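# Move capped bottles from crate to tray, upright

## Task

Take each bottle that has a cap out of the crate, set it standing upright on the tray, and keep the uncapped bottles in the crate. The task fails if the crate or tray ends up tilted or shifted from its place. Anything that stays put only because the robot holds it does not count. Whatever the robot is touching at the end must not drop by more than about a fingernail's width once released, or the task fails. Nothing may be knocked or placed off the table.

## Robot and tools

Robot: two six-joint arms, left_arm and right_arm, each with a parallel-finger gripper. Positions are in one shared scene frame in metres: origin on the table top midway between the arms, +x out over the table, +z up, left_arm on the +y side. The arm names say nothing about image sides. Printed hand positions can be off, more so at long reach. Brief tugs on held parts or pushes on loose objects may happen.

execute_actions takes "actions", a list holding one action, one wait, or nothing, plus optional "pictures" (boolean). An empty list sends no command and returns the current state with camera images. An action is {"rows": [...], "steps": n}: 1 to 15 rows, steps 1 to 15 (default 15), each step 1/30 s. Each row runs for one step; if rows are fewer than steps, the last row repeats. An action needs at least 11 steps, because the result is captured 11 steps before the action ends and those steps finish while you compose the next reply. A wait is {"steps": n} with n up to 300, counted from the previous result and including your reply time. A refused call moves nothing.

Each row is one flat list of 18 numbers, each within [-1, 1], always covering both arms: left_arm first (6 joint numbers, then gripper position, force_limit, speed), then right_arm in the same 9-number order. The joint order is waist, shoulder, elbow, forearm roll, wrist pitch, wrist roll. Joint numbers are scaled offsets, not poses: 1.0 equals 1.398 rad for waist and shoulder, 2.097 rad for elbow, 2.622 rad for forearm roll, wrist pitch and wrist roll. The offset is measured from that arm's joint angles in the most recent result that printed Joint positions; before any such result in the scene, and for later calls in the same reply, it is measured from where the arm is when the action begins. It is not relative to the previous row. So a row of zero joint numbers drives the arm back to those reference angles; it is not a pause. Joint ranges (rad): waist -6.283..6.283, shoulder -6.283..6.283, elbow -2.792..2.792, forearm roll, wrist pitch, wrist roll each -6.283..6.283. A request more than 0.010 rad beyond a range end is refused; real ends may differ by 0.010 rad and overshooting targets are clipped, reported by "joint sent to its limit" (possibly about an earlier action).

Gripper numbers are absolute settings, not offsets. position: +1 fully open (140 mm), pads touch near -0.8, -1 closes until blocked. force_limit: about 14 N at -1, 60 N at 0, 107 N at +1 (for parts up to 40 mm wide). speed: about 30 mm/s at -1, 140 at 0, 250 at +1. To keep a gripper unchanged, resend its previous three numbers; 0 is a real command. To grip, send position -1 and confirm object_status 2. Status codes: 0 moving, 1 blocked while opening, 2 blocked while closing, 3 reached target or pads met (thin items may still be held). To tighten a grip, raise force_limit and switch position between -1 and -0.98. position_measured is in counts: 3 fully open, 230 pads touching, not linear. Fingers point along the gripper's +z and close along its y. end_effector_position is the point between the closed pads; fingertips extend about 33 mm past it when closed, 9 mm when open, and move roughly 24 mm outward while closing, so keep clearance above surfaces.

Motion limits: joint targets ramp at most 2.09 rad/s (waist, shoulder), 3.14 (elbow), 3.93 (wrist joints), with 0.3 s to accelerate; an arm's joints are slowed together. Targets are kept within 0.456 rad (waist, shoulder), 0.683 (elbow), 0.854 (wrist joints) of measured angles, and are scaled back if the gripper would be more than 70 mm from where it is. The simulation keeps running while you think; arms keep heading to the last row's target until everything is nearly still or a step is HELD.

Results: a state line per arm with end_effector_position (m), end_effector_quat_wxyz and velocities; Joint positions and Joint velocities (rad, rad/s) per arm; Flange force (noisy, includes held weight, "no reading" when unavailable); object_status; "joint command not followed" when the clearance check altered targets; HELD marking steps where a row was not sent; MOTOR HOT warnings.

Faults to avoid: contact torque at a joint's load limit (waist 309, shoulder 309, elbow 145, wrist joints 40.9 N m, held weight included) or any outside force of 144 N stops that arm for 10 s and it yields. Overheating while holding loads brakes the arm. Don't let the arms collide or push each other. Avoid drops, slips, slamming, hard pushes, tipping the crate or tray, and knocking anything off the table.

Cameras: cam_high and cam_low (672x504), cam_left_wrist and cam_right_wrist (504x504). zoom_image takes "camera" and "region" [x0, y0, x1, y1] in that camera's pixels, origin top-left, at most 504 by 504, and returns a closer view of its latest image.

finished_scene takes "scene", the number of the current scene; it ends that scene irreversibly, grades it, and gives the next task if any. Replying without any tool call ends everything.

Each tool is called after "Call:" by a JSON object that holds its "name" and its "arguments".

## Session

Call:
{"name": "execute_actions", "arguments": {"actions": []}}

Scene clock: 0.00 s of 6600.00 s.
left_arm: end_effector_position=(+0.3959, +0.7835, +0.2632) position_measured=3 object_status=3 end_effector_quat_wxyz=(-0.165, +0.782, -0.590, +0.116) end_effector_velocity=(-0.000, +0.000, -0.000) end_effector_angular_velocity=(-0.000, +0.000, +0.000) | right_arm: end_effector_position=(+0.3762, -0.5695, +0.2773) position_measured=3 object_status=3 end_effector_quat_wxyz=(+0.736, +0.151, -0.653, -0.093) end_effector_velocity=(-0.000, +0.000, +0.000) end_effector_angular_velocity=(-0.001, -0.001, -0.000)
Joint positions: left_arm=[ 0.853 -0.156  2.085 -0.198  0.84   3.656] | right_arm=[-0.134  0.657  1.71  -0.123  2.443  4.272]
Joint velocities: left_arm=[ 0.  0.  0.  0.  0. -0.] | right_arm=[-0.    -0.     0.     0.001 -0.     0.002]
Flange force (N, the push that the arm receives, along the gripper's own x y z axes): no reading

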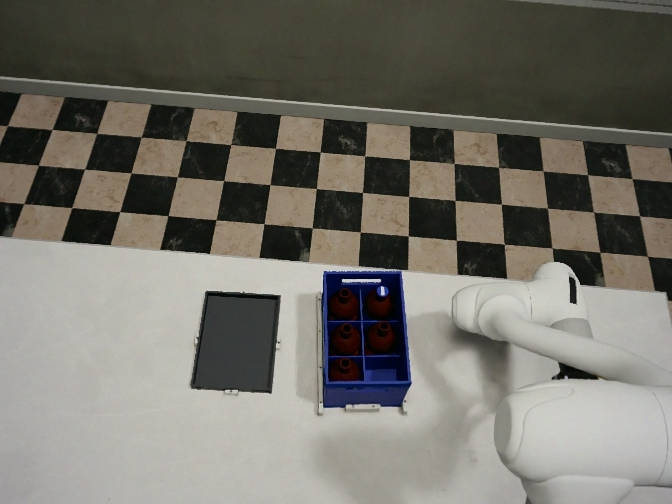

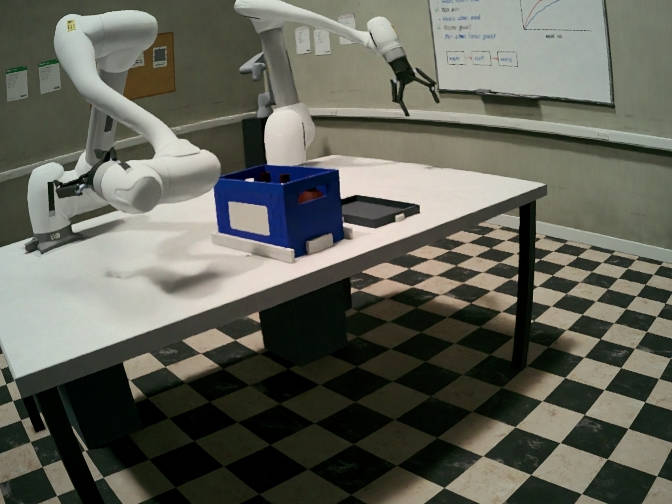

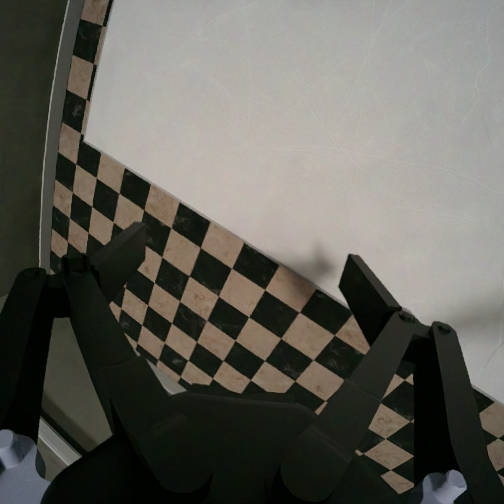

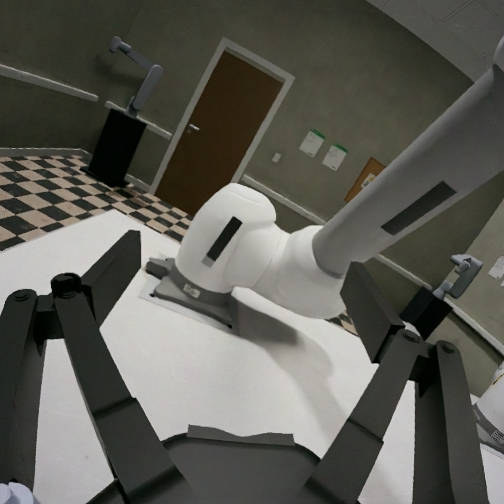

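Call:
{"name": "execute_actions", "arguments": {"actions": [{"rows":[[0,0,0,0,0,0,1,0,0,0,-0.207,-0.286,0.047,-0.297,0,1,0,0]]}]}}

Call:
{"name": "execute_actions", "arguments": {"actions": [{"steps":60}]}}

Call:
{"name": "execute_actions", "arguments": {"actions": [{"rows":[[0,0,0,0,0,0,1,0,0,0.29,0,0,0,0,0,1,0,0]]}]}}

Call:
{"name": "execute_actions", "arguments": {"actions": [{"steps":50}], "pictures": true}}

Scene clock: 1.80 s of 6600.00 s.
left_arm: end_effector_position=(+0.3959, +0.7835, +0.2632) position_measured=3 object_status=3 end_effector_quat_wxyz=(-0.165, +0.782, -0.590, +0.116) end_effector_velocity=(-0.000, -0.000, +0.000) end_effector_angular_velocity=(-0.000, +0.000, -0.000) | right_arm: end_effector_position=(+0.3905, -0.5689, +0.2700) position_measured=3 object_status=3 end_effector_quat_wxyz=(+0.690, +0.162, -0.700, -0.088) end_effector_velocity=(+0.326, +0.019, -0.121) end_effector_angular_velocity=(+0.302, -2.656, -0.027)
Joint positions: left_arm=[ 0.853 -0.156  2.085 -0.198  0.84   3.656] | right_arm=[-0.134  0.635  1.662 -0.113  2.38   4.272]
Joint velocities: left_arm=[-0. -0.  0.  0.  0. -0.] | right_arm=[ 0.001 -0.463 -0.965  0.2   -1.243 -0.   ]
Flange force (N, the push that the arm receives, along the gripper's own x y z axes): left_arm=[3.7 -0.8 -3.8] | right_arm=[5.5 4.6 2.7]
Steps of this call (steps 1 to 50: nothing new was sent; steps 51 to 54: the first 4 steps of this action). Readings (joint positions | what the end effector reports):
51: left_arm=[0.853 -0.156 2.085 -0.198 0.840 3.656] | right_arm=[-0.134 0.657 1.709 -0.123 2.443 4.272] | left_arm position_measured=3 object_status=3 | right_arm position_measured=3 object_status=3
52: left_arm=[0.853 -0.156 2.085 -0.198 0.840 3.656] | right_arm=[-0.134 0.655 1.705 -0.123 2.436 4.272] | left_arm position_measured=3 object_status=3 | right_arm position_measured=3 object_status=3
54: the state above

Scene clock: 3.80 s of 6600.00 s.
left_arm: end_effector_position=(+0.3959, +0.7835, +0.2632) position_measured=3 object_status=3 end_effector_quat_wxyz=(-0.165, +0.782, -0.590, +0.116) end_effector_velocity=(-0.000, +0.000, -0.000) end_effector_angular_velocity=(-0.000, +0.000, +0.001) | right_arm: end_effector_position=(+0.7150, -0.5357, +0.4505) position_measured=3 object_status=3 end_effector_quat_wxyz=(-0.000, -0.229, +0.973, +0.000) end_effector_velocity=(-0.000, +0.000, -0.000) end_effector_angular_velocity=(+0.000, +0.000, -0.000)
Joint positions: left_arm=[ 0.853 -0.156  2.085 -0.198  0.84   3.656] | right_arm=[-0.134  0.368  1.11  -0.     1.664  4.272]
Joint velocities: left_arm=[ 0.001 -0.     0.    -0.     0.    -0.   ] | right_arm=[ 0. -0.  0.  0.  0.  0.]
Flange force (N, the push that the arm receives, along the gripper's own x y z axes): left_arm=[6.3 -3.0 -4.5] | right_arm=[1.3 3.7 -3.4]
Kept back: nothing.
Steps of this call (steps 1 to 11: the last 11 steps of your previous action; steps 12 to 45: the robot went on to your last target; steps 46 to 60: nothing new was sent). Readings (joint positions | what the end effector reports):
1: left_arm=[0.853 -0.156 2.085 -0.198 0.840 3.656] | right_arm=[-0.134 0.617 1.626 -0.106 2.334 4.272] | left_arm position_measured=3 object_status=3 | right_arm position_measured=3 object_status=3
2: left_arm=[0.853 -0.156 2.085 -0.198 0.840 3.656] | right_arm=[-0.134 0.600 1.591 -0.099 2.290 4.272] | left_arm position_measured=3 object_status=3 | right_arm position_measured=3 object_status=3
4: left_arm=[0.853 -0.156 2.085 -0.198 0.840 3.656] | right_arm=[-0.134 0.572 1.533 -0.087 2.214 4.272] | left_arm position_measured=3 object_status=3 | right_arm position_measured=3 object_status=3
8: left_arm=[0.853 -0.156 2.085 -0.198 0.840 3.656] | right_arm=[-0.134 0.527 1.439 -0.068 2.092 4.272] | left_arm position_measured=3 object_status=3 | right_arm position_measured=3 object_status=3
60: the state above
All arms were judged still, so your last target was given up. Only a new action makes them travel on or press farther. Fingers that are still opening or closing keep moving.

Scene clock: 3.93 s of 6600.00 s.
left_arm: end_effector_position=(+0.3959, +0.7835, +0.2632) position_measured=3 object_status=3 end_effector_quat_wxyz=(-0.165, +0.782, -0.590, +0.116) end_effector_velocity=(+0.000, -0.000, -0.000) end_effector_angular_velocity=(-0.000, +0.000, -0.001) | right_arm: end_effector_position=(+0.7129, -0.5105, +0.4505) position_measured=3 object_status=3 end_effector_quat_wxyz=(-0.000, -0.245, +0.970, +0.000) end_effector_velocity=(-0.046, +0.467, -0.001) end_effector_angular_velocity=(-0.000, +0.000, +0.603)
Joint positions: left_arm=[ 0.853 -0.156  2.085 -0.198  0.84   3.656] | right_arm=[-0.101  0.368  1.11  -0.     1.664  4.272]
Joint velocities: left_arm=[-0. -0.  0.  0.  0.  0.] | right_arm=[ 0.601  0.001 -0.    -0.    -0.    -0.002]
Flange force (N, the push that the arm receives, along the gripper's own x y z axes): left_arm=[2.6 -2.4 -1.6] | right_arm=[4.9 4.1 -0.2]
Steps of this call (steps 1 to 4: the first 4 steps of this action). Readings (joint positions | what the end effector reports):
1: left_arm=[0.853 -0.156 2.085 -0.198 0.840 3.656] | right_arm=[-0.134 0.368 1.110 -0.000 1.664 4.272] | left_arm position_measured=3 object_status=3 | right_arm position_measured=3 object_status=3
2: left_arm=[0.853 -0.156 2.085 -0.198 0.840 3.656] | right_arm=[-0.130 0.368 1.110 -0.000 1.664 4.272] | left_arm position_measured=3 object_status=3 | right_arm position_measured=3 object_status=3
4: the state above

Scene clock: 5.60 s of 6600.00 s.
left_arm: end_effector_position=(+0.3959, +0.7835, +0.2632) position_measured=3 object_status=3 end_effector_quat_wxyz=(-0.165, +0.782, -0.590, +0.116) end_effector_velocity=(+0.000, -0.000, -0.000) end_effector_angular_velocity=(-0.000, -0.000, -0.000) | right_arm: end_effector_position=(+0.6315, -0.2328, +0.4505) position_measured=3 object_status=3 end_effector_quat_wxyz=(-0.000, -0.420, +0.907, -0.000) end_effector_velocity=(+0.000, -0.000, +0.000) end_effector_angular_velocity=(-0.001, -0.001, +0.002)
Joint positions: left_arm=[ 0.853 -0.156  2.085 -0.198  0.84   3.656] | right_arm=[ 0.272  0.368  1.11  -0.     1.664  4.272]
Joint velocities: left_arm=[-0.  0.  0. -0. -0. -0.] | right_arm=[ 0.    -0.    -0.    -0.001 -0.001 -0.002]
Flange force (N, the push that the arm receives, along the gripper's own x y z axes): left_arm=[6.3 -1.2 -4.4] | right_arm=[0.4 4.3 -2.5]
Kept back: nothing.
Steps of this call (steps 1 to 11: the last 11 steps of your previous action; steps 12 to 45: the robot went on to your last target; steps 46 to 50: nothing new was sent). Readings (joint positions | what the end effector reports):
1: left_arm=[0.853 -0.156 2.085 -0.198 0.840 3.656] | right_arm=[-0.081 0.368 1.110 0.000 1.664 4.272] | left_arm position_measured=3 object_status=3 | right_arm position_measured=3 object_status=3
2: left_arm=[0.853 -0.156 2.085 -0.198 0.840 3.656] | right_arm=[-0.063 0.368 1.110 0.000 1.664 4.272] | left_arm position_measured=3 object_status=3 | right_arm position_measured=3 object_status=3
4: left_arm=[0.853 -0.156 2.085 -0.198 0.840 3.656] | right_arm=[-0.029 0.368 1.110 0.000 1.664 4.272] | left_arm position_measured=3 object_status=3 | right_arm position_measured=3 object_status=3
8: left_arm=[0.853 -0.156 2.085 -0.198 0.840 3.656] | right_arm=[0.039 0.368 1.110 0.000 1.664 4.272] | left_arm position_measured=3 object_status=3 | right_arm position_measured=3 object_status=3
50: the state above
All arms were judged still, so your last target was given up. Only a new action makes them travel on or press farther. Fingers that are still opening or closing keep moving.

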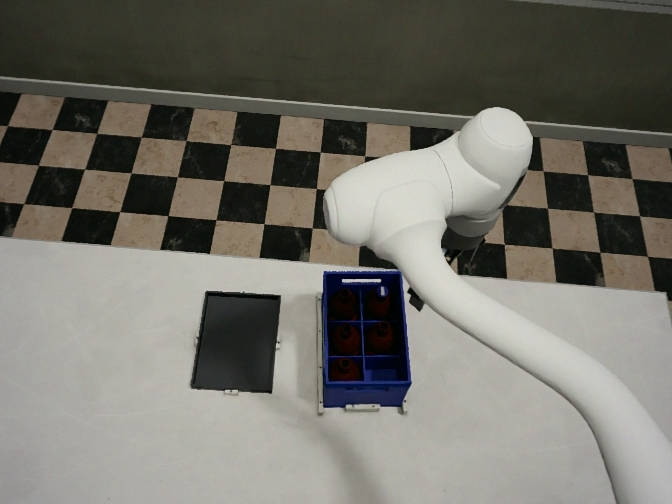

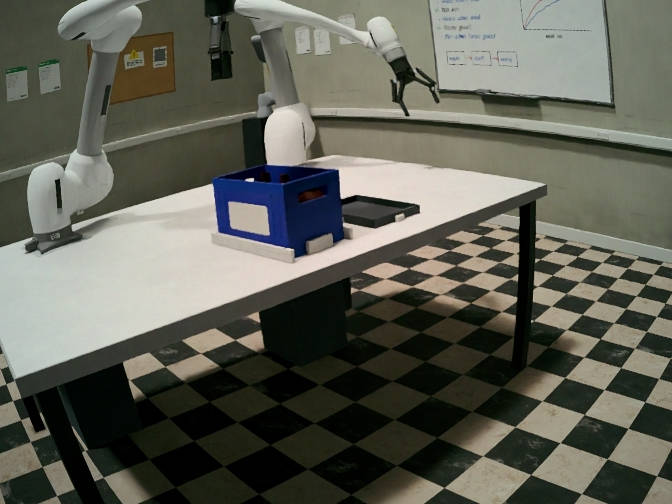

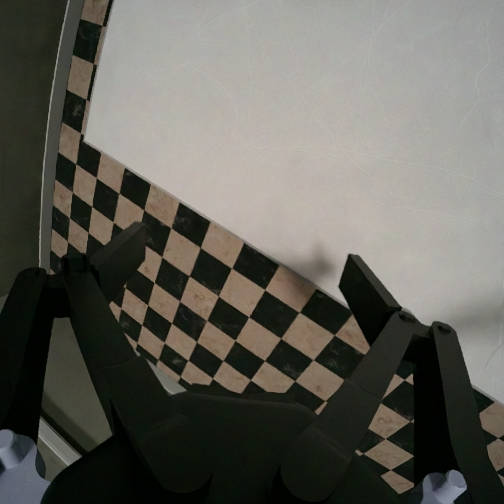

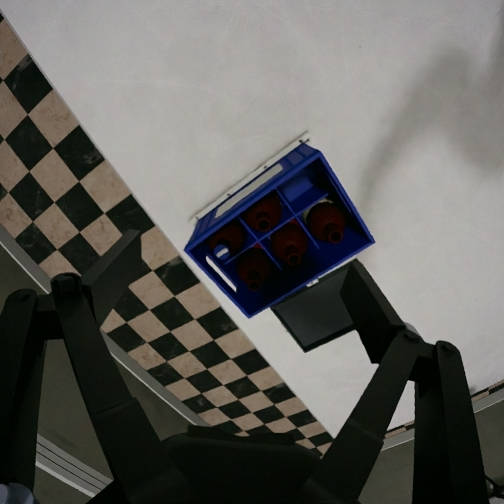

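Call:
{"name": "execute_actions", "arguments": {"actions": [{"rows":[[0,0,0,0,0,0,1,0,0,0.0715,0,0.09,0,-0.072,0.37,0.2,0,0]]}]}}

Call:
{"name": "execute_actions", "arguments": {"actions": [{"steps":45}], "pictures": true}}

Scene clock: 7.03 s of 6600.00 s.
left_arm: end_effector_position=(+0.3959, +0.7835, +0.2632) position_measured=3 object_status=3 end_effector_quat_wxyz=(-0.165, +0.782, -0.590, +0.116) end_effector_velocity=(-0.000, -0.000, +0.000) end_effector_angular_velocity=(-0.000, +0.000, +0.000) | right_arm: end_effector_position=(+0.6295, -0.2275, +0.4428) position_measured=21 object_status=0 end_effector_quat_wxyz=(-0.000, -0.395, +0.919, -0.000) end_effector_velocity=(-0.042, +0.106, -0.154) end_effector_angular_velocity=(-0.002, +0.001, -1.097)
Joint positions: left_arm=[ 0.853 -0.156  2.085 -0.198  0.84   3.656] | right_arm=[ 0.279  0.368  1.123 -0.     1.651  4.335]
Joint velocities: left_arm=[ 0.    -0.     0.    -0.     0.001  0.   ] | right_arm=[ 0.146  0.     0.276 -0.001 -0.274  1.244]
Flange force (N, the push that the arm receives, along the gripper's own x y z axes): left_arm=[7.4 -2.0 -2.8] | right_arm=[6.4 2.2 -0.1]
Steps of this call (steps 1 to 39: nothing new was sent; steps 40 to 43: the first 4 steps of this action). Readings (joint positions | what the end effector reports):
40: left_arm=[0.853 -0.156 2.085 -0.198 0.840 3.656] | right_arm=[0.272 0.368 1.110 -0.000 1.664 4.272] | left_arm position_measured=3 object_status=3 | right_arm position_measured=3 object_status=0
41: left_arm=[0.853 -0.156 2.085 -0.198 0.840 3.656] | right_arm=[0.272 0.368 1.111 -0.000 1.663 4.279] | left_arm position_measured=3 object_status=3 | right_arm position_measured=6 object_status=0
43: the state above

Scene clock: 8.53 s of 6600.00 s.
left_arm: end_effector_position=(+0.3959, +0.7835, +0.2632) position_measured=3 object_status=3 end_effector_quat_wxyz=(-0.165, +0.782, -0.590, +0.116) end_effector_velocity=(-0.000, +0.000, -0.000) end_effector_angular_velocity=(-0.000, +0.000, +0.000) | right_arm: end_effector_position=(+0.5925, -0.1653, +0.3452) position_measured=104 object_status=3 end_effector_quat_wxyz=(-0.000, +0.001, +1.000, -0.000) end_effector_velocity=(+0.000, -0.000, +0.000) end_effector_angular_velocity=(-0.000, -0.001, -0.000)
Joint positions: left_arm=[ 0.853 -0.156  2.085 -0.198  0.84   3.656] | right_arm=[ 0.372  0.368  1.298 -0.     1.476  5.242]
Joint velocities: left_arm=[0.001 0.    0.    0.    0.    0.   ] | right_arm=[ 0.    -0.    -0.    -0.001 -0.     0.   ]
Flange force (N, the push that the arm receives, along the gripper's own x y z axes): left_arm=[2.8 -2.1 -3.0] | right_arm=[2.7 1.5 -3.6]
Kept back: nothing.
Steps of this call (steps 1 to 11: the last 11 steps of your previous action; steps 12 to 30: the robot went on to your last target; steps 31 to 45: nothing new was sent). Readings (joint positions | what the end effector reports):
1: left_arm=[0.853 -0.156 2.085 -0.198 0.840 3.656] | right_arm=[0.285 0.368 1.134 -0.000 1.640 4.384] | left_arm position_measured=3 object_status=3 | right_arm position_measured=29 object_status=0
2: left_arm=[0.853 -0.156 2.085 -0.198 0.840 3.656] | right_arm=[0.292 0.368 1.148 -0.000 1.625 4.449] | left_arm position_measured=3 object_status=3 | right_arm position_measured=36 object_status=0
4: left_arm=[0.853 -0.156 2.085 -0.198 0.840 3.656] | right_arm=[0.309 0.368 1.181 -0.000 1.593 4.608] | left_arm position_measured=3 object_status=3 | right_arm position_measured=52 object_status=0
8: left_arm=[0.853 -0.156 2.085 -0.198 0.840 3.656] | right_arm=[0.341 0.368 1.240 -0.000 1.534 4.924] | left_arm position_measured=3 object_status=3 | right_arm position_measured=82 object_status=0
45: the state above
All arms were judged still, so your last target was given up. Only a new action makes them travel on or press farther. Fingers that are still opening or closing keep moving.

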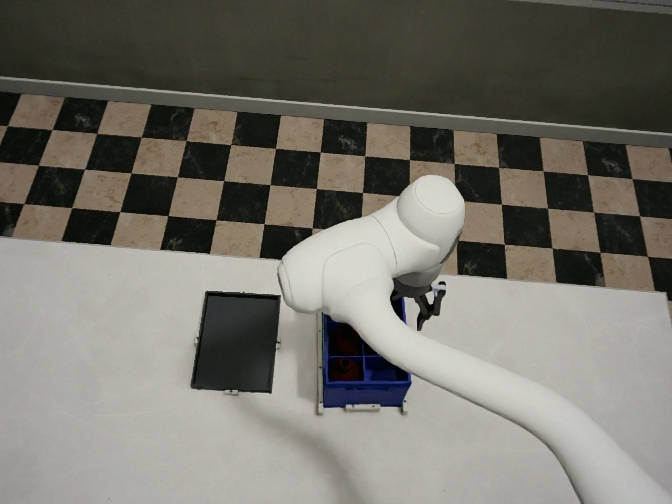

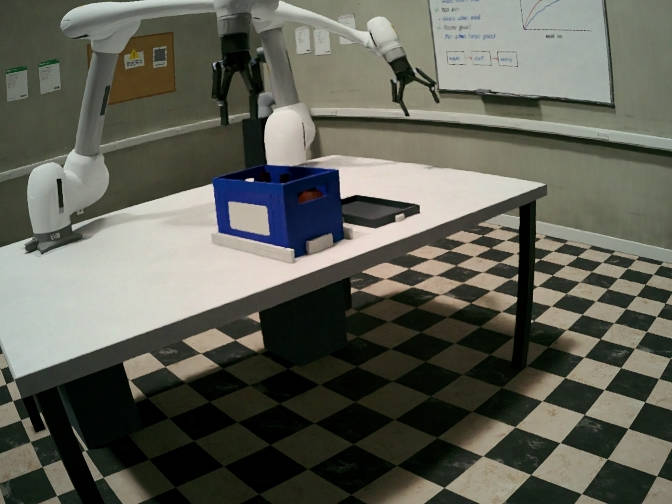

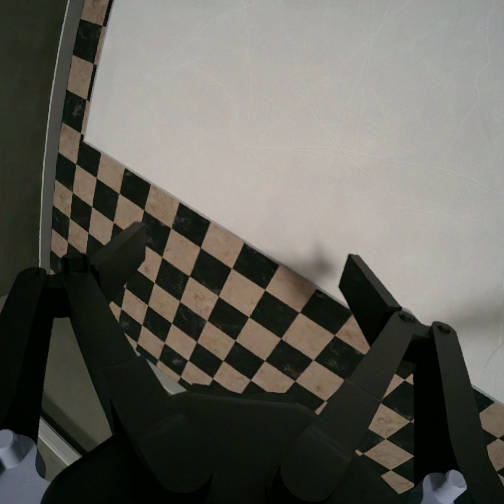

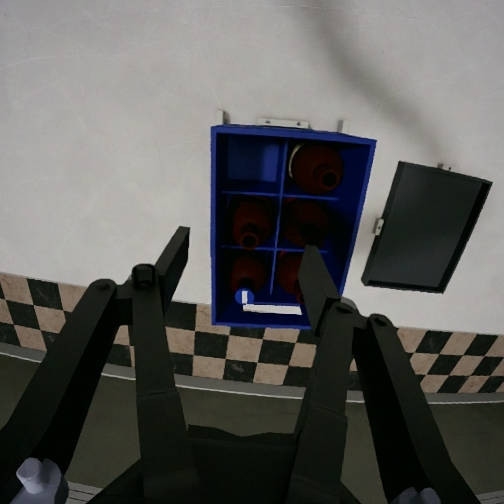

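Call:
{"name": "execute_actions", "arguments": {"actions": [{"rows":[[0,0,0,0,0,0,1,0,0,-0.04,0.101,-0.035,0,-0.0255,-0.021,0,0,0]]}]}}

Call:
{"name": "execute_actions", "arguments": {"actions": [{"steps":35}], "pictures": true}}

Scene clock: 9.60 s of 6600.00 s.
left_arm: end_effector_position=(+0.3959, +0.7835, +0.2632) position_measured=3 object_status=3 end_effector_quat_wxyz=(-0.165, +0.782, -0.590, +0.116) end_effector_velocity=(+0.000, +0.000, +0.000) end_effector_angular_velocity=(+0.001, -0.001, +0.000) | right_arm: end_effector_position=(+0.6131, -0.1648, +0.3294) position_measured=122 object_status=0 end_effector_quat_wxyz=(+0.000, +0.001, +1.000, +0.000) end_effector_velocity=(+0.369, -0.006, -0.306) end_effector_angular_velocity=(-0.009, +0.018, -0.008)
Joint positions: left_arm=[ 0.853 -0.156  2.085 -0.198  0.84   3.656] | right_arm=[ 0.359  0.4    1.281 -0.     1.46   5.23 ]
Joint velocities: left_arm=[ 0.    -0.     0.     0.    -0.001  0.   ] | right_arm=[-0.235  0.587 -0.291  0.001 -0.276 -0.228]
Flange force (N, the push that the arm receives, along the gripper's own x y z axes): left_arm=[5.8 -1.7 -4.4] | right_arm=[4.0 4.6 -2.4]
Steps of this call (steps 1 to 28: nothing new was sent; steps 29 to 32: the first 4 steps of this action). Readings (joint positions | what the end effector reports):
29: left_arm=[0.853 -0.156 2.085 -0.198 0.840 3.656] | right_arm=[0.372 0.368 1.298 -0.000 1.475 5.242] | left_arm position_measured=3 object_status=3 | right_arm position_measured=104 object_status=0
30: left_arm=[0.853 -0.156 2.085 -0.198 0.840 3.656] | right_arm=[0.371 0.371 1.297 -0.000 1.474 5.241] | left_arm position_measured=3 object_status=3 | right_arm position_measured=107 object_status=0
32: the state above

Scene clock: 10.77 s of 6600.00 s.
left_arm: end_effector_position=(+0.3959, +0.7835, +0.2632) position_measured=3 object_status=3 end_effector_quat_wxyz=(-0.165, +0.782, -0.590, +0.116) end_effector_velocity=(-0.000, -0.000, +0.000) end_effector_angular_velocity=(-0.000, +0.000, -0.001) | right_arm: end_effector_position=(+0.6810, -0.1690, +0.2704) position_measured=129 object_status=3 end_effector_quat_wxyz=(-0.001, +0.002, +1.000, -0.000) end_effector_velocity=(-0.000, +0.000, +0.001) end_effector_angular_velocity=(+0.001, -0.000, +0.002)
Joint positions: left_arm=[ 0.853 -0.156  2.085 -0.198  0.84   3.656] | right_arm=[ 0.316  0.509  1.225 -0.     1.409  5.187]
Joint velocities: left_arm=[-0.    -0.    -0.     0.     0.001  0.   ] | right_arm=[ 0.    -0.001  0.     0.     0.    -0.002]
Flange force (N, the push that the arm receives, along the gripper's own x y z axes): left_arm=[3.5 -0.8 -3.3] | right_arm=[4.0 0.2 -3.3]
Kept back: nothing.
Steps of this call (steps 1 to 11: the last 11 steps of your previous action; steps 12 to 30: the robot went on to your last target; steps 31 to 35: nothing new was sent). Readings (joint positions | what the end effector reports):
1: left_arm=[0.853 -0.156 2.085 -0.198 0.840 3.656] | right_arm=[0.351 0.419 1.272 -0.000 1.451 5.222] | left_arm position_measured=3 object_status=3 | right_arm position_measured=127 object_status=0
2: left_arm=[0.853 -0.156 2.085 -0.198 0.840 3.656] | right_arm=[0.344 0.437 1.263 -0.000 1.443 5.216] | left_arm position_measured=3 object_status=3 | right_arm position_measured=129 object_status=0
4: left_arm=[0.853 -0.156 2.085 -0.198 0.840 3.656] | right_arm=[0.332 0.468 1.246 -0.000 1.428 5.203] | left_arm position_measured=3 object_status=3 | right_arm position_measured=129 object_status=0
8: left_arm=[0.853 -0.156 2.085 -0.198 0.840 3.656] | right_arm=[0.318 0.503 1.228 -0.000 1.411 5.189] | left_arm position_measured=3 object_status=3 | right_arm position_measured=129 object_status=3
35: the state above
All arms were judged still, so your last target was given up. Only a new action makes them travel on or press farther. Fingers that are still opening or closing keep moving.

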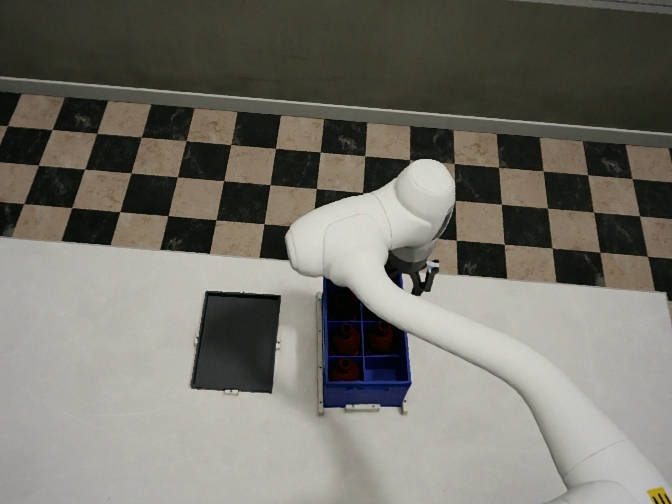

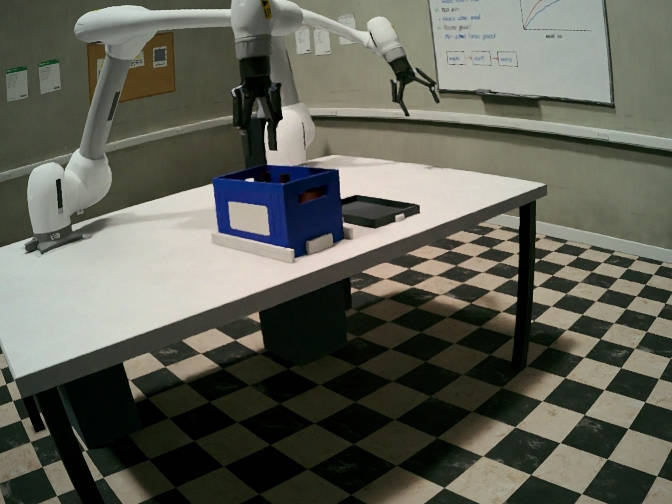

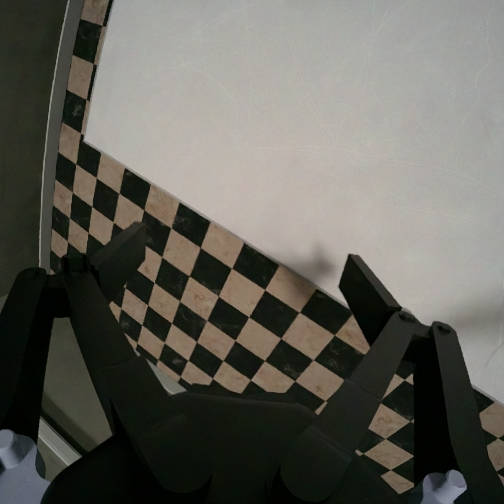

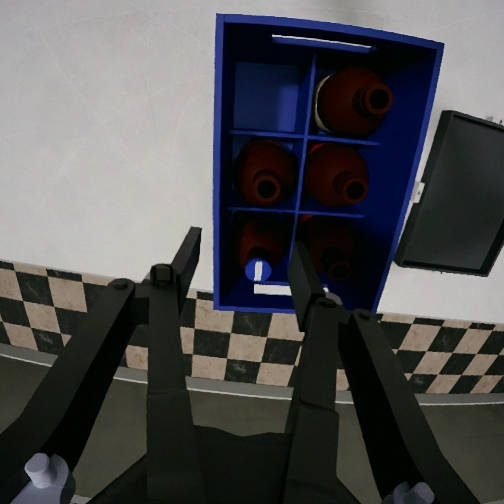

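Call:
{"name": "execute_actions", "arguments": {"actions": [{"rows":[[0,0,0,0,0,0,1,0,0,-0.011,0.065,-0.043,0,-0.001,-0.006,0,0,0]]}]}}

Call:
{"name": "execute_actions", "arguments": {"actions": [{"steps":30}], "pictures": true}}

Scene clock: 12.33 s of 6600.00 s.
left_arm: end_effector_position=(+0.3959, +0.7835, +0.2632) position_measured=3 object_status=3 end_effector_quat_wxyz=(-0.165, +0.782, -0.590, +0.116) end_effector_velocity=(+0.000, -0.000, +0.000) end_effector_angular_velocity=(+0.000, -0.001, -0.000) | right_arm: end_effector_position=(+0.6992, -0.1650, +0.2606) position_measured=129 object_status=3 end_effector_quat_wxyz=(+0.000, +0.001, +1.000, -0.000) end_effector_velocity=(+0.327, +0.065, -0.199) end_effector_angular_velocity=(+0.005, -0.008, -0.003)
Joint positions: left_arm=[ 0.853 -0.156  2.085 -0.198  0.84   3.656] | right_arm=[ 0.31   0.541  1.192 -0.     1.408  5.181]
Joint velocities: left_arm=[-0.001 -0.    -0.    -0.    -0.001 -0.   ] | right_arm=[-0.103  0.596 -0.581  0.001 -0.024 -0.1  ]
Flange force (N, the push that the arm receives, along the gripper's own x y z axes): left_arm=[6.2 -2.6 -3.3] | right_arm=[-3.2 3.0 -3.9]
Steps of this call (steps 1 to 43: nothing new was sent; steps 44 to 47: the first 4 steps of this action). Readings (joint positions | what the end effector reports):
44: left_arm=[0.853 -0.156 2.085 -0.198 0.840 3.656] | right_arm=[0.316 0.509 1.225 -0.000 1.409 5.187] | left_arm position_measured=3 object_status=3 | right_arm position_measured=129 object_status=3
45: left_arm=[0.853 -0.156 2.085 -0.198 0.840 3.656] | right_arm=[0.315 0.513 1.221 -0.000 1.409 5.186] | left_arm position_measured=3 object_status=3 | right_arm position_measured=129 object_status=3
47: the state above

Scene clock: 13.33 s of 6600.00 s.
left_arm: end_effector_position=(+0.3959, +0.7835, +0.2632) position_measured=3 object_status=3 end_effector_quat_wxyz=(-0.165, +0.782, -0.590, +0.116) end_effector_velocity=(-0.000, +0.000, -0.000) end_effector_angular_velocity=(+0.000, +0.000, -0.000) | right_arm: end_effector_position=(+0.7308, -0.1592, +0.2404) position_measured=129 object_status=3 end_effector_quat_wxyz=(+0.000, +0.001, +1.000, +0.000) end_effector_velocity=(+0.000, -0.000, -0.000) end_effector_angular_velocity=(-0.000, -0.001, +0.001)
Joint positions: left_arm=[ 0.853 -0.156  2.085 -0.198  0.84   3.656] | right_arm=[ 0.3    0.6    1.135 -0.     1.406  5.171]
Joint velocities: left_arm=[-0.  0.  0.  0. -0. -0.] | right_arm=[-0.     0.     0.    -0.001 -0.    -0.001]
Flange force (N, the push that the arm receives, along the gripper's own x y z axes): left_arm=[3.8 -2.6 -2.5] | right_arm=[2.8 0.3 -3.2]
Kept back: nothing.
Steps of this call (steps 1 to 11: the last 11 steps of your previous action; steps 12 to 30: the robot went on to your last target). Readings (joint positions | what the end effector reports):
1: left_arm=[0.853 -0.156 2.085 -0.198 0.840 3.656] | right_arm=[0.307 0.561 1.174 -0.000 1.407 5.178] | left_arm position_measured=3 object_status=3 | right_arm position_measured=129 object_status=3
2: left_arm=[0.853 -0.156 2.085 -0.198 0.840 3.656] | right_arm=[0.304 0.577 1.159 -0.000 1.407 5.176] | left_arm position_measured=3 object_status=3 | right_arm position_measured=129 object_status=3
4: left_arm=[0.853 -0.156 2.085 -0.198 0.840 3.656] | right_arm=[0.301 0.593 1.142 -0.000 1.406 5.173] | left_arm position_measured=3 object_status=3 | right_arm position_measured=129 object_status=3
8: left_arm=[0.853 -0.156 2.085 -0.198 0.840 3.656] | right_arm=[0.301 0.599 1.136 -0.000 1.406 5.172] | left_arm position_measured=3 object_status=3 | right_arm position_measured=129 object_status=3
30: the state above
All arms were judged still, so your last target was given up. Only a new action makes them travel on or press farther. Fingers that are still opening or closing keep moving.

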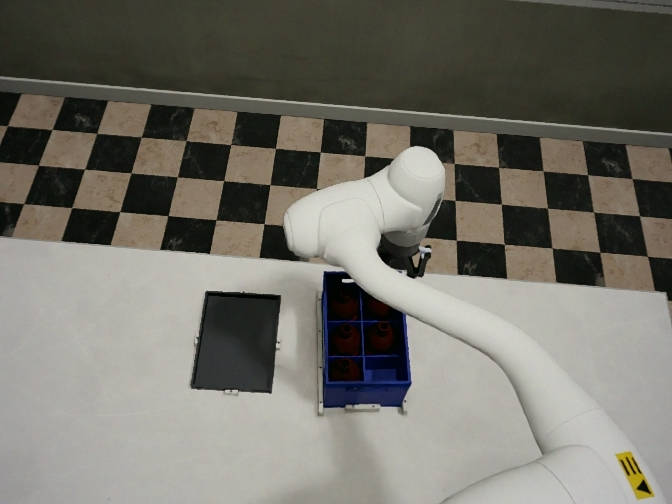

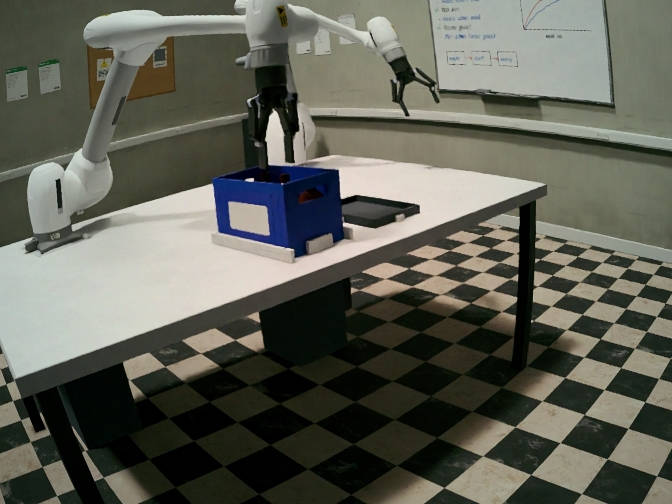

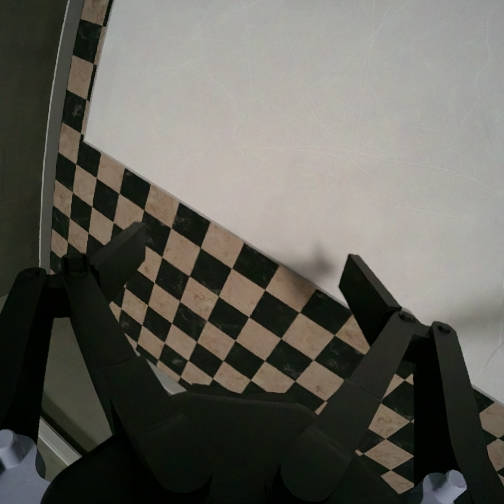

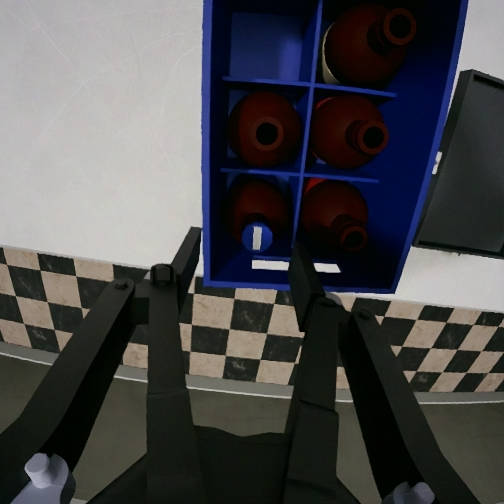

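Call:
{"name": "execute_actions", "arguments": {"actions": [{"rows":[[0,0,0,0,0,0,1,0,0,0,0.045,-0.0065,0,-0.0187,0,-0.15,0,0.5]]}]}}

Call:
{"name": "execute_actions", "arguments": {"actions": [{"steps":30}], "pictures": true}}

Scene clock: 14.07 s of 6600.00 s.
left_arm: end_effector_position=(+0.3959, +0.7835, +0.2632) position_measured=3 object_status=3 end_effector_quat_wxyz=(-0.165, +0.782, -0.590, +0.116) end_effector_velocity=(+0.000, -0.001, +0.000) end_effector_angular_velocity=(+0.000, +0.000, -0.001) | right_arm: end_effector_position=(+0.7422, -0.1536, +0.2175) position_measured=148 object_status=0 end_effector_quat_wxyz=(+0.000, +0.001, +1.000, +0.000) end_effector_velocity=(+0.145, +0.070, -0.381) end_effector_angular_velocity=(-0.032, +0.064, +0.001)
Joint positions: left_arm=[ 0.853 -0.156  2.085 -0.198  0.84   3.656] | right_arm=[ 0.3    0.629  1.128 -0.     1.383  5.171]
Joint velocities: left_arm=[-0.001  0.    -0.     0.    -0.    -0.   ] | right_arm=[-0.001  0.449 -0.054 -0.    -0.323 -0.002]
Flange force (N, the push that the arm receives, along the gripper's own x y z axes): left_arm=[2.6 -1.7 -4.9] | right_arm=[-3.7 -0.7 0.1]
Steps of this call (steps 1 to 18: nothing new was sent; steps 19 to 22: the first 4 steps of this action). Readings (joint positions | what the end effector reports):
19: left_arm=[0.853 -0.156 2.085 -0.198 0.840 3.656] | right_arm=[0.300 0.600 1.135 -0.000 1.406 5.171] | left_arm position_measured=3 object_status=3 | right_arm position_measured=129 object_status=0
20: left_arm=[0.853 -0.156 2.085 -0.198 0.840 3.656] | right_arm=[0.300 0.603 1.134 -0.000 1.403 5.171] | left_arm position_measured=3 object_status=3 | right_arm position_measured=133 object_status=0
22: the state above

Scene clock: 15.07 s of 6600.00 s.
left_arm: end_effector_position=(+0.3959, +0.7835, +0.2632) position_measured=3 object_status=3 end_effector_quat_wxyz=(-0.165, +0.782, -0.590, +0.116) end_effector_velocity=(-0.000, +0.000, +0.000) end_effector_angular_velocity=(+0.000, +0.000, +0.000) | right_arm: end_effector_position=(+0.7544, -0.1476, +0.1903) position_measured=148 object_status=3 end_effector_quat_wxyz=(+0.000, +0.001, +1.000, +0.000) end_effector_velocity=(-0.000, +0.000, -0.000) end_effector_angular_velocity=(+0.001, +0.002, +0.001)
Joint positions: left_arm=[ 0.853 -0.156  2.085 -0.198  0.84   3.656] | right_arm=[ 0.3    0.663  1.121 -0.     1.357  5.171]
Joint velocities: left_arm=[ 0. -0. -0.  0.  0.  0.] | right_arm=[-0.     0.    -0.     0.002  0.001 -0.002]
Flange force (N, the push that the arm receives, along the gripper's own x y z axes): left_arm=[6.6 -2.3 -3.6] | right_arm=[3.4 1.0 -3.3]
Kept back: nothing.
Steps of this call (steps 1 to 11: the last 11 steps of your previous action; steps 12 to 30: the robot went on to your last target). Readings (joint positions | what the end effector reports):
1: left_arm=[0.853 -0.156 2.085 -0.198 0.840 3.656] | right_arm=[0.300 0.642 1.127 -0.000 1.373 5.171] | left_arm position_measured=3 object_status=3 | right_arm position_measured=148 object_status=0
2: left_arm=[0.853 -0.156 2.085 -0.198 0.840 3.656] | right_arm=[0.300 0.651 1.124 -0.000 1.367 5.171] | left_arm position_measured=3 object_status=3 | right_arm position_measured=148 object_status=0
4: left_arm=[0.853 -0.156 2.085 -0.198 0.840 3.656] | right_arm=[0.300 0.659 1.122 -0.000 1.360 5.171] | left_arm position_measured=3 object_status=3 | right_arm position_measured=148 object_status=0
8: left_arm=[0.853 -0.156 2.085 -0.198 0.840 3.656] | right_arm=[0.300 0.662 1.121 -0.000 1.358 5.171] | left_arm position_measured=3 object_status=3 | right_arm position_measured=148 object_status=3
30: the state above
All arms were judged still, so your last target was given up. Only a new action makes them travel on or press farther. Fingers that are still opening or closing keep moving.

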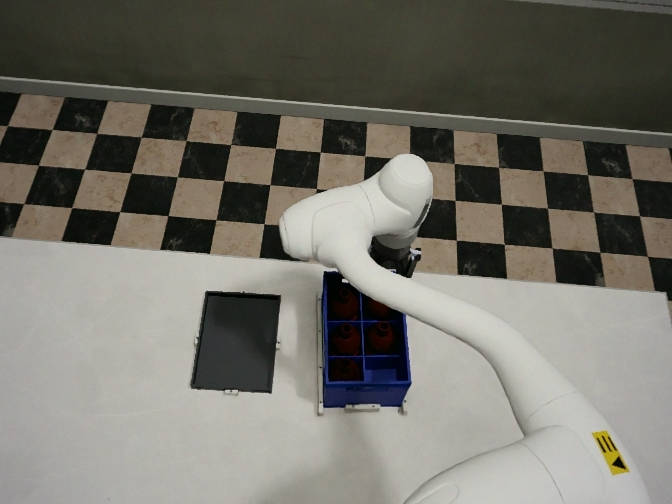

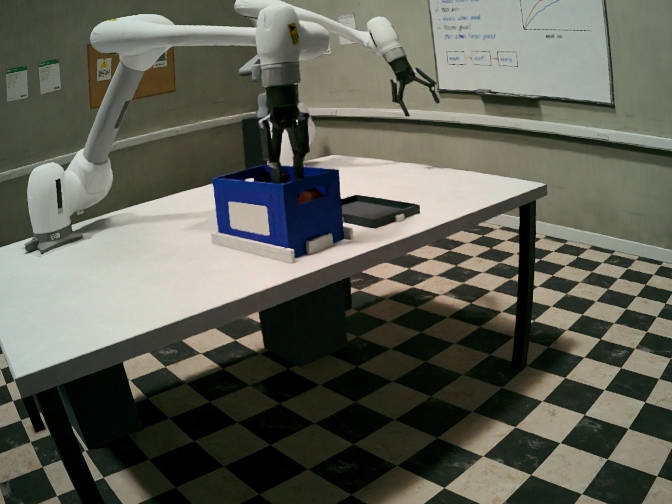

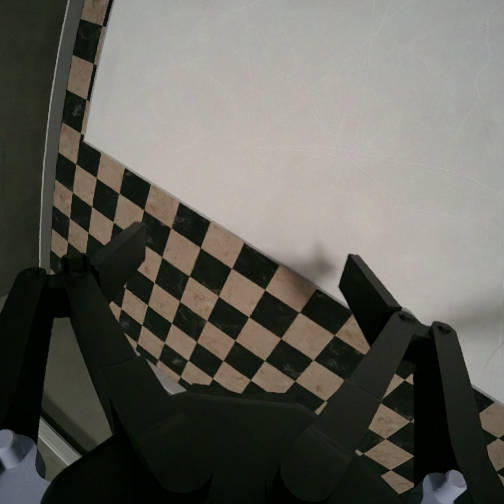

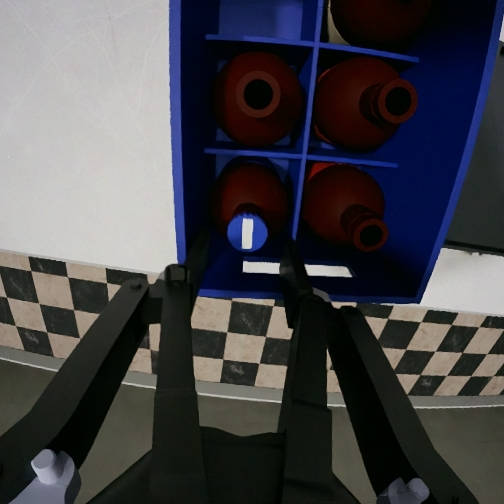

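Call:
{"name": "execute_actions", "arguments": {"actions": [{"rows":[[0,0,0,0,0,0,1,0,0,0,0.0125,0.025,0,-0.0267,0,-0.15,0,0]]}]}}

Call:
{"name": "execute_actions", "arguments": {"actions": [{"steps":25}], "pictures": true}}

Scene clock: 15.60 s of 6600.00 s.
left_arm: end_effector_position=(+0.3959, +0.7835, +0.2632) position_measured=3 object_status=3 end_effector_quat_wxyz=(-0.165, +0.782, -0.590, +0.116) end_effector_velocity=(+0.000, +0.000, -0.000) end_effector_angular_velocity=(+0.000, -0.000, -0.000) | right_arm: end_effector_position=(+0.7540, -0.1478, +0.1641) position_measured=148 object_status=3 end_effector_quat_wxyz=(-0.000, +0.001, +1.000, -0.000) end_effector_velocity=(-0.023, -0.011, -0.309) end_effector_angular_velocity=(-0.028, +0.059, +0.000)
Joint positions: left_arm=[ 0.853 -0.156  2.085 -0.198  0.84   3.656] | right_arm=[0.3   0.673 1.152 0.    1.317 5.171]
Joint velocities: left_arm=[-0.     0.    -0.     0.    -0.001  0.   ] | right_arm=[ 0.001  0.13   0.347  0.    -0.413  0.   ]
Flange force (N, the push that the arm receives, along the gripper's own x y z axes): left_arm=[5.7 -1.8 -3.7] | right_arm=[2.4 -0.7 0.5]
Steps of this call (steps 1 to 12: nothing new was sent; steps 13 to 16: the first 4 steps of this action). Readings (joint positions | what the end effector reports):
13: left_arm=[0.853 -0.156 2.085 -0.198 0.840 3.656] | right_arm=[0.300 0.663 1.121 -0.000 1.357 5.171] | left_arm position_measured=3 object_status=3 | right_arm position_measured=148 object_status=3
14: left_arm=[0.853 -0.156 2.085 -0.198 0.840 3.656] | right_arm=[0.300 0.664 1.126 -0.000 1.350 5.171] | left_arm position_measured=3 object_status=3 | right_arm position_measured=148 object_status=3
16: the state above

Scene clock: 25.83 s of 6600.00 s.
left_arm: end_effector_position=(+0.3959, +0.7835, +0.2632) position_measured=3 object_status=3 end_effector_quat_wxyz=(-0.165, +0.782, -0.590, +0.116) end_effector_velocity=(+0.000, +0.000, +0.000) end_effector_angular_velocity=(+0.001, -0.001, -0.000) | right_arm: end_effector_position=(+0.7549, -0.1472, +0.1524) position_measured=148 object_status=3 end_effector_quat_wxyz=(+0.003, +0.001, +1.000, +0.001) end_effector_velocity=(-0.000, +0.000, +0.000) end_effector_angular_velocity=(-0.000, -0.000, +0.000)
Joint positions: left_arm=[ 0.853 -0.156  2.085 -0.198  0.84   3.656] | right_arm=[0.3   0.677 1.168 0.    1.291 5.171]
Joint velocities: left_arm=[-0.     0.     0.     0.    -0.001 -0.   ] | right_arm=[ 0. -0. -0. -0.  0.  0.]
Flange force (N, the push that the arm receives, along the gripper's own x y z axes): left_arm=[3.5 -3.2 -2.7] | right_arm=[6.5 3.3 -24.7]
FORCE FAULT: contact force on the right arm reached its limit, and that arm stopped for 10 seconds. The contact can be on any part of that arm, not only on its tool. That arm's remaining commands of this call were not run. That arm holds still and accepts commands again. Move the arm away from the contact; if what it grips holds it there, let go first. Pushing or pulling that hard again can fault the arm again.
Kept back: nothing.
The stop of the right arm began at step 7 of this call (marked STOPPED below). From that step on that arm followed nothing that you had sent. 5 of its steps, steps kept back included, did not run and will not run. Nothing is kept back now, and the robot has no last target.
Steps of this call (steps 1 to 11: the last 11 steps of your previous action; steps 12 to 25: the robot went on to your last target; steps 26 to 307: the stop continued). Readings (joint positions | what the end effector reports):
1: left_arm=[0.853 -0.156 2.085 -0.198 0.840 3.656] | right_arm=[0.300 0.676 1.161 0.000 1.305 5.171] | left_arm position_measured=3 object_status=3 | right_arm position_measured=148 object_status=3
2: left_arm=[0.853 -0.156 2.085 -0.198 0.840 3.656] | right_arm=[0.300 0.678 1.166 0.000 1.298 5.171] | left_arm position_measured=3 object_status=3 | right_arm position_measured=148 object_status=3
4: left_arm=[0.853 -0.156 2.085 -0.198 0.840 3.656] | right_arm=[0.300 0.678 1.169 0.000 1.292 5.171] | left_arm position_measured=3 object_status=3 | right_arm position_measured=148 object_status=3
7: left_arm=[0.853 -0.156 2.085 -0.198 0.840 3.656] | right_arm=[0.300 0.677 1.168 0.000 1.291 5.171] | left_arm position_measured=3 object_status=3 | right_arm position_measured=148 object_status=3 STOPPED (the right arm)
8: left_arm=[0.853 -0.156 2.085 -0.198 0.840 3.656] | right_arm=[0.300 0.677 1.168 0.000 1.291 5.171] | left_arm position_measured=3 object_status=3 | right_arm position_measured=148 object_status=3
307: the state above

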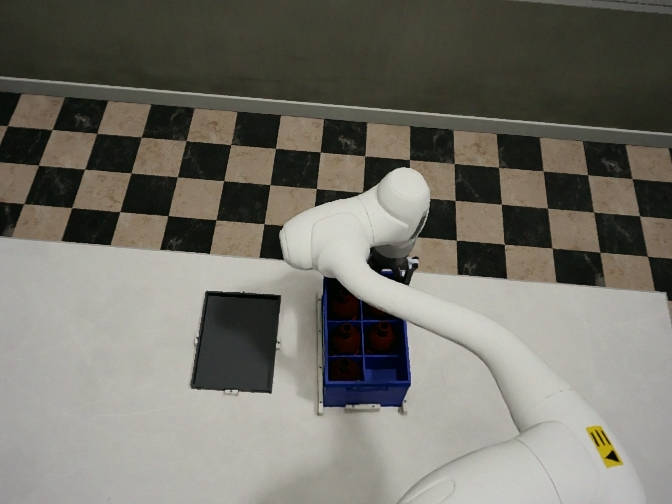

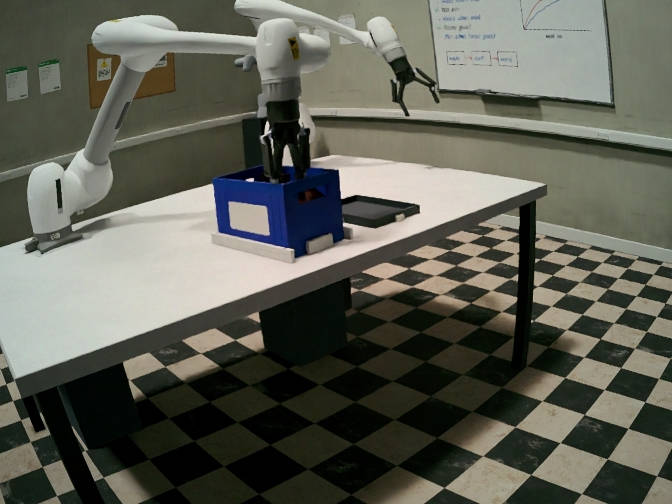

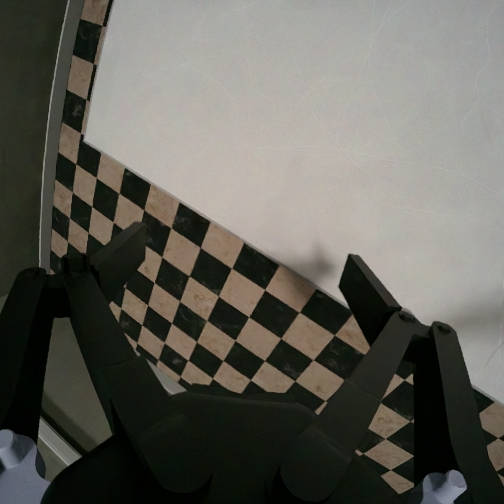

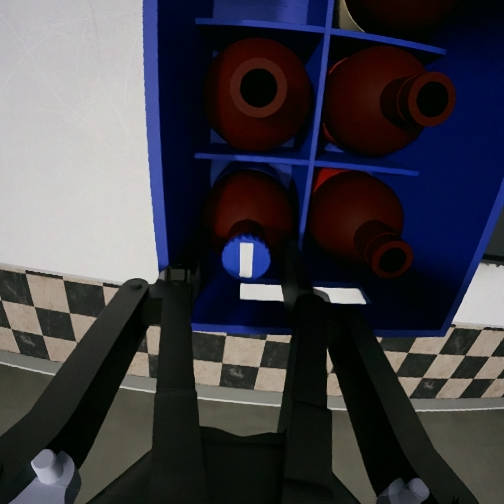

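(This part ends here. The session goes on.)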